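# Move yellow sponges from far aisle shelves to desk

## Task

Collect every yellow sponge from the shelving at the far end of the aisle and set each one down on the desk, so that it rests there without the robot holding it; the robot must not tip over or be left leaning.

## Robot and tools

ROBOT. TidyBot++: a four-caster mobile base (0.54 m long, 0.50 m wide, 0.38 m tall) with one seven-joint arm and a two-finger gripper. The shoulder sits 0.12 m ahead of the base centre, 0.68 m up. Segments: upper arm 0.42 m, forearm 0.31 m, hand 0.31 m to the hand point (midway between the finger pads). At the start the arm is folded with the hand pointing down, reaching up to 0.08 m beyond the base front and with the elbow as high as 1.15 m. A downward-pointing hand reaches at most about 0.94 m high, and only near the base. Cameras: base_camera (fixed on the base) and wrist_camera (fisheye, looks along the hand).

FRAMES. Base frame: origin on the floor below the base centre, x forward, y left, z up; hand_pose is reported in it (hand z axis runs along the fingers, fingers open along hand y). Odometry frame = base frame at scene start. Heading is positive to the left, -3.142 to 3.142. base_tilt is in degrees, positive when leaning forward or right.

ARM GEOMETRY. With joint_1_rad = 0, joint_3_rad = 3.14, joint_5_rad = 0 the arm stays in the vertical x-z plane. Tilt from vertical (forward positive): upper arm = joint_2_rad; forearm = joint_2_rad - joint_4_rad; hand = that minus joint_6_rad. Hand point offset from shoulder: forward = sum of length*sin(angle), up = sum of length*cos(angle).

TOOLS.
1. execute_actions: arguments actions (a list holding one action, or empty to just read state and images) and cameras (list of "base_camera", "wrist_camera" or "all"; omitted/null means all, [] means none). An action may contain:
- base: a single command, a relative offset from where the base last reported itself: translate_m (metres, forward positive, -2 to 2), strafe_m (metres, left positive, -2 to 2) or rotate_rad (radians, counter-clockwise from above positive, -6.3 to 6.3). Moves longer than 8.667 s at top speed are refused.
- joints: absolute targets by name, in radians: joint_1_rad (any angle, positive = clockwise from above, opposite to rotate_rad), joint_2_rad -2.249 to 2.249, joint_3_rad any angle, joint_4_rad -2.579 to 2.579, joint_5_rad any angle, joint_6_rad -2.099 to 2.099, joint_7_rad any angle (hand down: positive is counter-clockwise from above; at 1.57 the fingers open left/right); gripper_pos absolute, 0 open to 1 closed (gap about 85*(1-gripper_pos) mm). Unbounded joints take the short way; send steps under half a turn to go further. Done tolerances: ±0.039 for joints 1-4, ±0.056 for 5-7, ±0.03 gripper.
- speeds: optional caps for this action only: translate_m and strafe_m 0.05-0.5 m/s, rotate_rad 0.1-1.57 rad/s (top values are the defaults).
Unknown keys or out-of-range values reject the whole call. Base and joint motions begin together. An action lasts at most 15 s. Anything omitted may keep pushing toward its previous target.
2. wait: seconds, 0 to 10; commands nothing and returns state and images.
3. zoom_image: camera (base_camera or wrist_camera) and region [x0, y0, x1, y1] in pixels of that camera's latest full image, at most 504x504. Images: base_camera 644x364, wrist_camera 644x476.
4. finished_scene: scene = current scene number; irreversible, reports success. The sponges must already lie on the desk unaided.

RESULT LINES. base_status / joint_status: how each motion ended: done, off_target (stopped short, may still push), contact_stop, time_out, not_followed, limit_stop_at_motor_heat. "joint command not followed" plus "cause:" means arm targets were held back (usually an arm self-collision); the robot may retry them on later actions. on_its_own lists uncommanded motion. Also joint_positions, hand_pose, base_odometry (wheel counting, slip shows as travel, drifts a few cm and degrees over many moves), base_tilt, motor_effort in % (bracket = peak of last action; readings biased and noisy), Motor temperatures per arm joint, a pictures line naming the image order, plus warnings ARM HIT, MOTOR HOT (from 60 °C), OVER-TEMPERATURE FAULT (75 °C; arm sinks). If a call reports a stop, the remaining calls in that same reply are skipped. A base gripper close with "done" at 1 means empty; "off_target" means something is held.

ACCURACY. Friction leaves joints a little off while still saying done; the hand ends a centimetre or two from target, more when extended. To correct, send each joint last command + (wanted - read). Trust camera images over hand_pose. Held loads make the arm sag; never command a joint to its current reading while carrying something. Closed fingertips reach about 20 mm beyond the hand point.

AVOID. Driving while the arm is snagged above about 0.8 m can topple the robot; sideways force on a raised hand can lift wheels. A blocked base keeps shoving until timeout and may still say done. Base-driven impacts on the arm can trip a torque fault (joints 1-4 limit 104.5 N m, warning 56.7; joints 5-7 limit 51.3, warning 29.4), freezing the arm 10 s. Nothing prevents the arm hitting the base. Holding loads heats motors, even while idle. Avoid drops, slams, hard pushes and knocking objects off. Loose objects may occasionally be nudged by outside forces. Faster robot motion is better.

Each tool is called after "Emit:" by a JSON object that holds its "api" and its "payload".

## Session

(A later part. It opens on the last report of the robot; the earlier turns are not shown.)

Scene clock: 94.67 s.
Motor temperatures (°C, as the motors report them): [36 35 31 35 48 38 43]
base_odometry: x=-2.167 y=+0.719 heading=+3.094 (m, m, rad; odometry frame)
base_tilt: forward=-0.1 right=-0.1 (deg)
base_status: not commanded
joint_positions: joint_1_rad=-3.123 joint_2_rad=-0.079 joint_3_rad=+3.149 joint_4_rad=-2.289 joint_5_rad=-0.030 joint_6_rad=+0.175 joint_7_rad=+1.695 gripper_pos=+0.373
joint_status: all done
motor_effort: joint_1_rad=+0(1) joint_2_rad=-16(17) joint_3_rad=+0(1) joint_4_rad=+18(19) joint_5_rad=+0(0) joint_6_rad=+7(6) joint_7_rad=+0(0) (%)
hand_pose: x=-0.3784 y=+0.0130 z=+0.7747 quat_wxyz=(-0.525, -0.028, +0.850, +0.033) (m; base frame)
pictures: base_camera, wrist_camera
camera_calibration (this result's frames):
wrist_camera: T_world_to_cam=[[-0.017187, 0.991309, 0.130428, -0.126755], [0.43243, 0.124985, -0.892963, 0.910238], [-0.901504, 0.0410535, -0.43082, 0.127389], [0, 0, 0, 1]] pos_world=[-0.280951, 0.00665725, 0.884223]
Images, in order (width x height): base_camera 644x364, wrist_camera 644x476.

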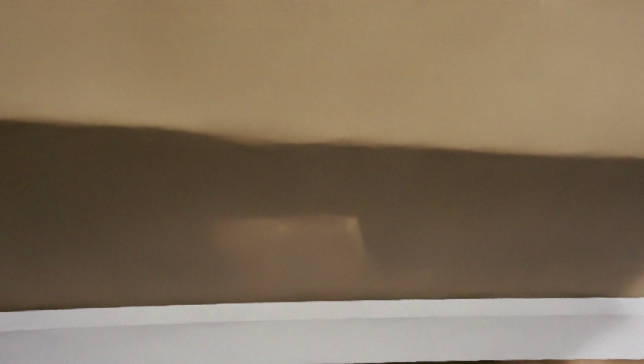

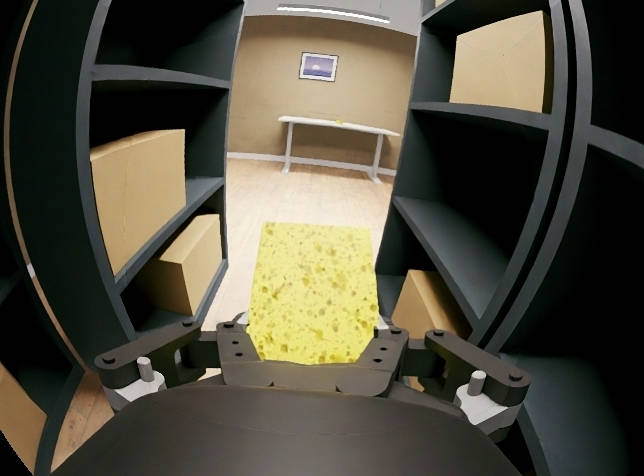

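Emit:
{"api": "execute_actions", "payload": {"actions": [{"base":{"translate_m":-1.2},"joints":{"joint_2_rad":0.3,"joint_4_rad":-1.3,"joint_6_rad":-0.73,"joint_7_rad":1.6}}]}}

Scene clock: 99.63 s.
Motor temperatures (°C, as the motors report them): [36 35 31 35 48 38 43]
base_odometry: x=-0.968 y=+0.662 heading=+3.094 (m, m, rad; odometry frame)
base_tilt: forward=-0.2 right=-0.1 (deg)
base_status: done
joint_positions: joint_1_rad=-3.123 joint_2_rad=+0.285 joint_3_rad=+3.149 joint_4_rad=-1.311 joint_5_rad=-0.030 joint_6_rad=-0.707 joint_7_rad=+1.630 gripper_pos=+0.373
joint_status: all done
motor_effort: joint_1_rad=+1(0) joint_2_rad=-31(35) joint_3_rad=-1(1) joint_4_rad=+20(21) joint_5_rad=+0(0) joint_6_rad=+6(8) joint_7_rad=+0(1) (%)
hand_pose: x=-0.5451 y=+0.0090 z=+0.8697 quat_wxyz=(-0.407, -0.010, +0.913, +0.005) (m; base frame)
pictures: base_camera, wrist_camera
camera_calibration (this result's frames):
wrist_camera: T_world_to_cam=[[-0.0305179, 0.997843, 0.0581194, -0.0824818], [0.654914, 0.0638882, -0.752998, 1.06783], [-0.755087, 0.0150833, -0.655451, 0.293602], [0, 0, 0, 1]] pos_world=[-0.480157, 0.00965385, 1.00131]
Images, in order (width x height): base_camera 644x364, wrist_camera 644x476.

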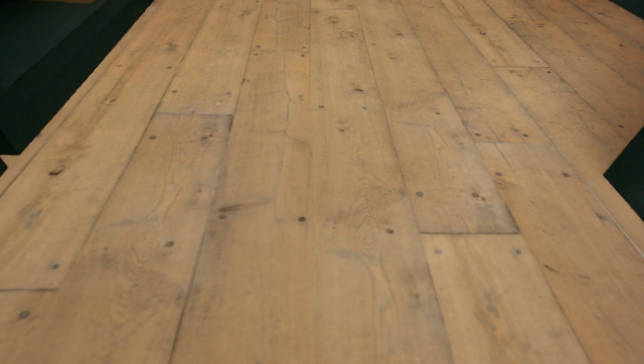

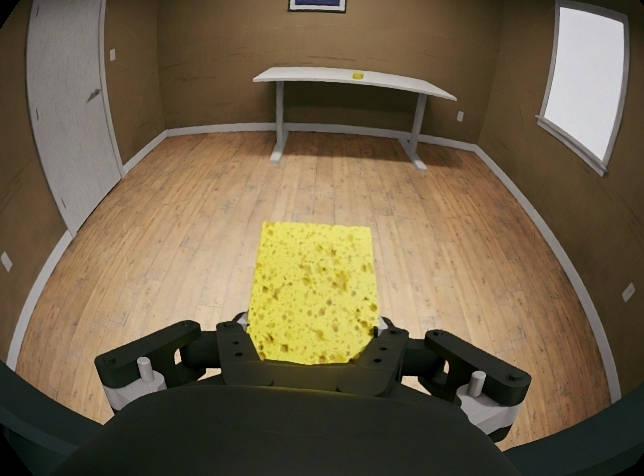

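Emit:
{"api": "execute_actions", "payload": {"actions": [{"base":{"translate_m":-1.95}}], "cameras": ["wrist_camera"]}}

Emit:
{"api": "execute_actions", "payload": {"actions": [{"joints":{"joint_2_rad":0.45}}], "cameras": []}}

Emit:
{"api": "execute_actions", "payload": {"actions": [{"joints":{"joint_2_rad":0.49}}], "cameras": []}}

Scene clock: 108.30 s.
Motor temperatures (°C, as the motors report them): [36 35 31 35 48 38 43]
base_odometry: x=+0.980 y=+0.569 heading=+3.094 (m, m, rad; odometry frame)
base_tilt: forward=-0.2 right=-0.1 (deg)
base_status: done
joint_positions: joint_1_rad=-3.123 joint_2_rad=+0.288 joint_3_rad=+3.149 joint_4_rad=-1.310 joint_5_rad=-0.030 joint_6_rad=-0.711 joint_7_rad=+1.630 gripper_pos=+0.373
joint_status: not commanded
motor_effort: joint_1_rad=+0(0) joint_2_rad=-34(35) joint_3_rad=-1(1) joint_4_rad=+21(22) joint_5_rad=-1(0) joint_6_rad=+6(7) joint_7_rad=+0(0) (%)
hand_pose: x=-0.5452 y=+0.0090 z=+0.8673 quat_wxyz=(-0.405, -0.010, +0.914, +0.005) (m; base frame)
pictures: wrist_camera
camera_calibration (this result's frames):
wrist_camera: T_world_to_cam=[[-0.0309274, 0.997847, 0.0578283, -0.0822919], [0.659072, 0.0638553, -0.749364, 1.06518], [-0.751444, 0.0149371, -0.659628, 0.297575], [0, 0, 0, 1]] pos_world=[-0.480966, 0.00965232, 0.999258]
Images, in order (width x height): wrist_camera 644x476.

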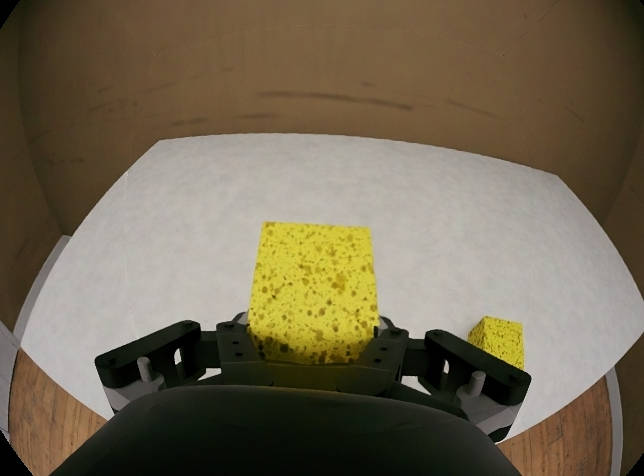

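Scene clock: 109.43 s.
Motor temperatures (°C, as the motors report them): [36 35 31 35 48 38 43]
base_odometry: x=+0.980 y=+0.569 heading=+3.094 (m, m, rad; odometry frame)
base_tilt: forward=-0.2 right=-0.1 (deg)
base_status: not commanded
joint_positions: joint_1_rad=-3.123 joint_2_rad=+0.449 joint_3_rad=+3.149 joint_4_rad=-1.306 joint_5_rad=-0.030 joint_6_rad=-0.711 joint_7_rad=+1.630 gripper_pos=+0.373
joint_status: all done
motor_effort: joint_1_rad=+1(0) joint_2_rad=-37(41) joint_3_rad=+0(1) joint_4_rad=+20(21) joint_5_rad=-1(0) joint_6_rad=+5(6) joint_7_rad=+0(0) (%)
hand_pose: x=-0.5674 y=+0.0094 z=+0.7602 quat_wxyz=(-0.332, -0.009, +0.943, +0.003) (m; base frame)
pictures: none
No camera images: the call's "cameras" was empty. Leave "cameras" out to get every camera's image.

Scene clock: 110.20 s.
Motor temperatures (°C, as the motors report them): [36 35 31 35 48 38 43]
base_odometry: x=+0.980 y=+0.569 heading=+3.094 (m, m, rad; odometry frame)
base_tilt: forward=-0.2 right=-0.1 (deg)
base_status: not commanded
joint_positions: joint_1_rad=-3.123 joint_2_rad=+0.471 joint_3_rad=+3.149 joint_4_rad=-1.306 joint_5_rad=-0.030 joint_6_rad=-0.711 joint_7_rad=+1.630 gripper_pos=+0.373
joint_status: all done
motor_effort: joint_1_rad=+1(0) joint_2_rad=-39(39) joint_3_rad=-1(1) joint_4_rad=+20(21) joint_5_rad=+0(0) joint_6_rad=+5(5) joint_7_rad=+0(0) (%)
hand_pose: x=-0.5690 y=+0.0094 z=+0.7450 quat_wxyz=(-0.321, -0.009, +0.947, +0.002) (m; base frame)
pictures: none
No camera images: the call's "cameras" was empty. Leave "cameras" out to get every camera's image.

Emit:
{"api": "execute_actions", "payload": {"actions": [{"joints":{"gripper_pos":0}}], "cameras": []}}

Emit:
{"api": "execute_actions", "payload": {"actions": [{"joints":{"joint_2_rad":0.1,"joint_6_rad":-1.0}}], "cameras": ["wrist_camera"]}}

Scene clock: 113.07 s.
Motor temperatures (°C, as the motors report them): [36 35 31 35 48 38 43]
base_odometry: x=+0.980 y=+0.569 heading=+3.094 (m, m, rad; odometry frame)
base_tilt: forward=-0.2 right=-0.1 (deg)
base_status: not commanded
joint_positions: joint_1_rad=-3.123 joint_2_rad=+0.471 joint_3_rad=+3.149 joint_4_rad=-1.306 joint_5_rad=-0.030 joint_6_rad=-0.711 joint_7_rad=+1.630 gripper_pos=+0.000
joint_status: all done
motor_effort: joint_1_rad=+0(0) joint_2_rad=-38(39) joint_3_rad=-1(1) joint_4_rad=+20(20) joint_5_rad=+0(0) joint_6_rad=+5(5) joint_7_rad=+0(0) (%)
hand_pose: x=-0.5690 y=+0.0094 z=+0.7450 quat_wxyz=(-0.321, -0.009, +0.947, +0.002) (m; base frame)
pictures: none
No camera images: the call's "cameras" was empty. Leave "cameras" out to get every camera's image.

Scene clock: 114.60 s.
Motor temperatures (°C, as the motors report them): [36 35 31 35 48 38 43]
base_odometry: x=+0.980 y=+0.569 heading=+3.094 (m, m, rad; odometry frame)
base_tilt: forward=-0.2 right=-0.1 (deg)
base_status: not commanded
joint_positions: joint_1_rad=-3.123 joint_2_rad=+0.100 joint_3_rad=+3.149 joint_4_rad=-1.303 joint_5_rad=-0.030 joint_6_rad=-0.976 joint_7_rad=+1.630 gripper_pos=+0.000
joint_status: all done
motor_effort: joint_1_rad=+0(1) joint_2_rad=-25(41) joint_3_rad=-1(0) joint_4_rad=+20(21) joint_5_rad=-1(0) joint_6_rad=+6(6) joint_7_rad=+0(0) (%)
hand_pose: x=-0.4482 y=+0.0052 z=+0.9280 quat_wxyz=(-0.372, -0.013, +0.928, +0.002) (m; base frame)
pictures: wrist_camera
camera_calibration (this result's frames):
wrist_camera: T_world_to_cam=[[-0.042333, 0.997711, 0.0527256, -0.0794458], [0.709582, 0.067175, -0.701413, 1.0251], [-0.70335, 0.00772024, -0.710802, 0.479639], [0, 0, 0, 1]] pos_world=[-0.3934, 0.0067002, 1.06413]
Images, in order (width x height): wrist_camera 644x476.

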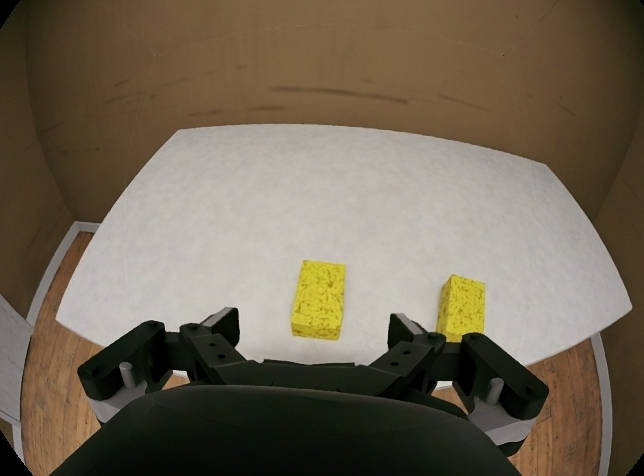

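Emit:
{"api": "finished_scene", "payload": {"scene": 2}}

The scene is finished: the task was done.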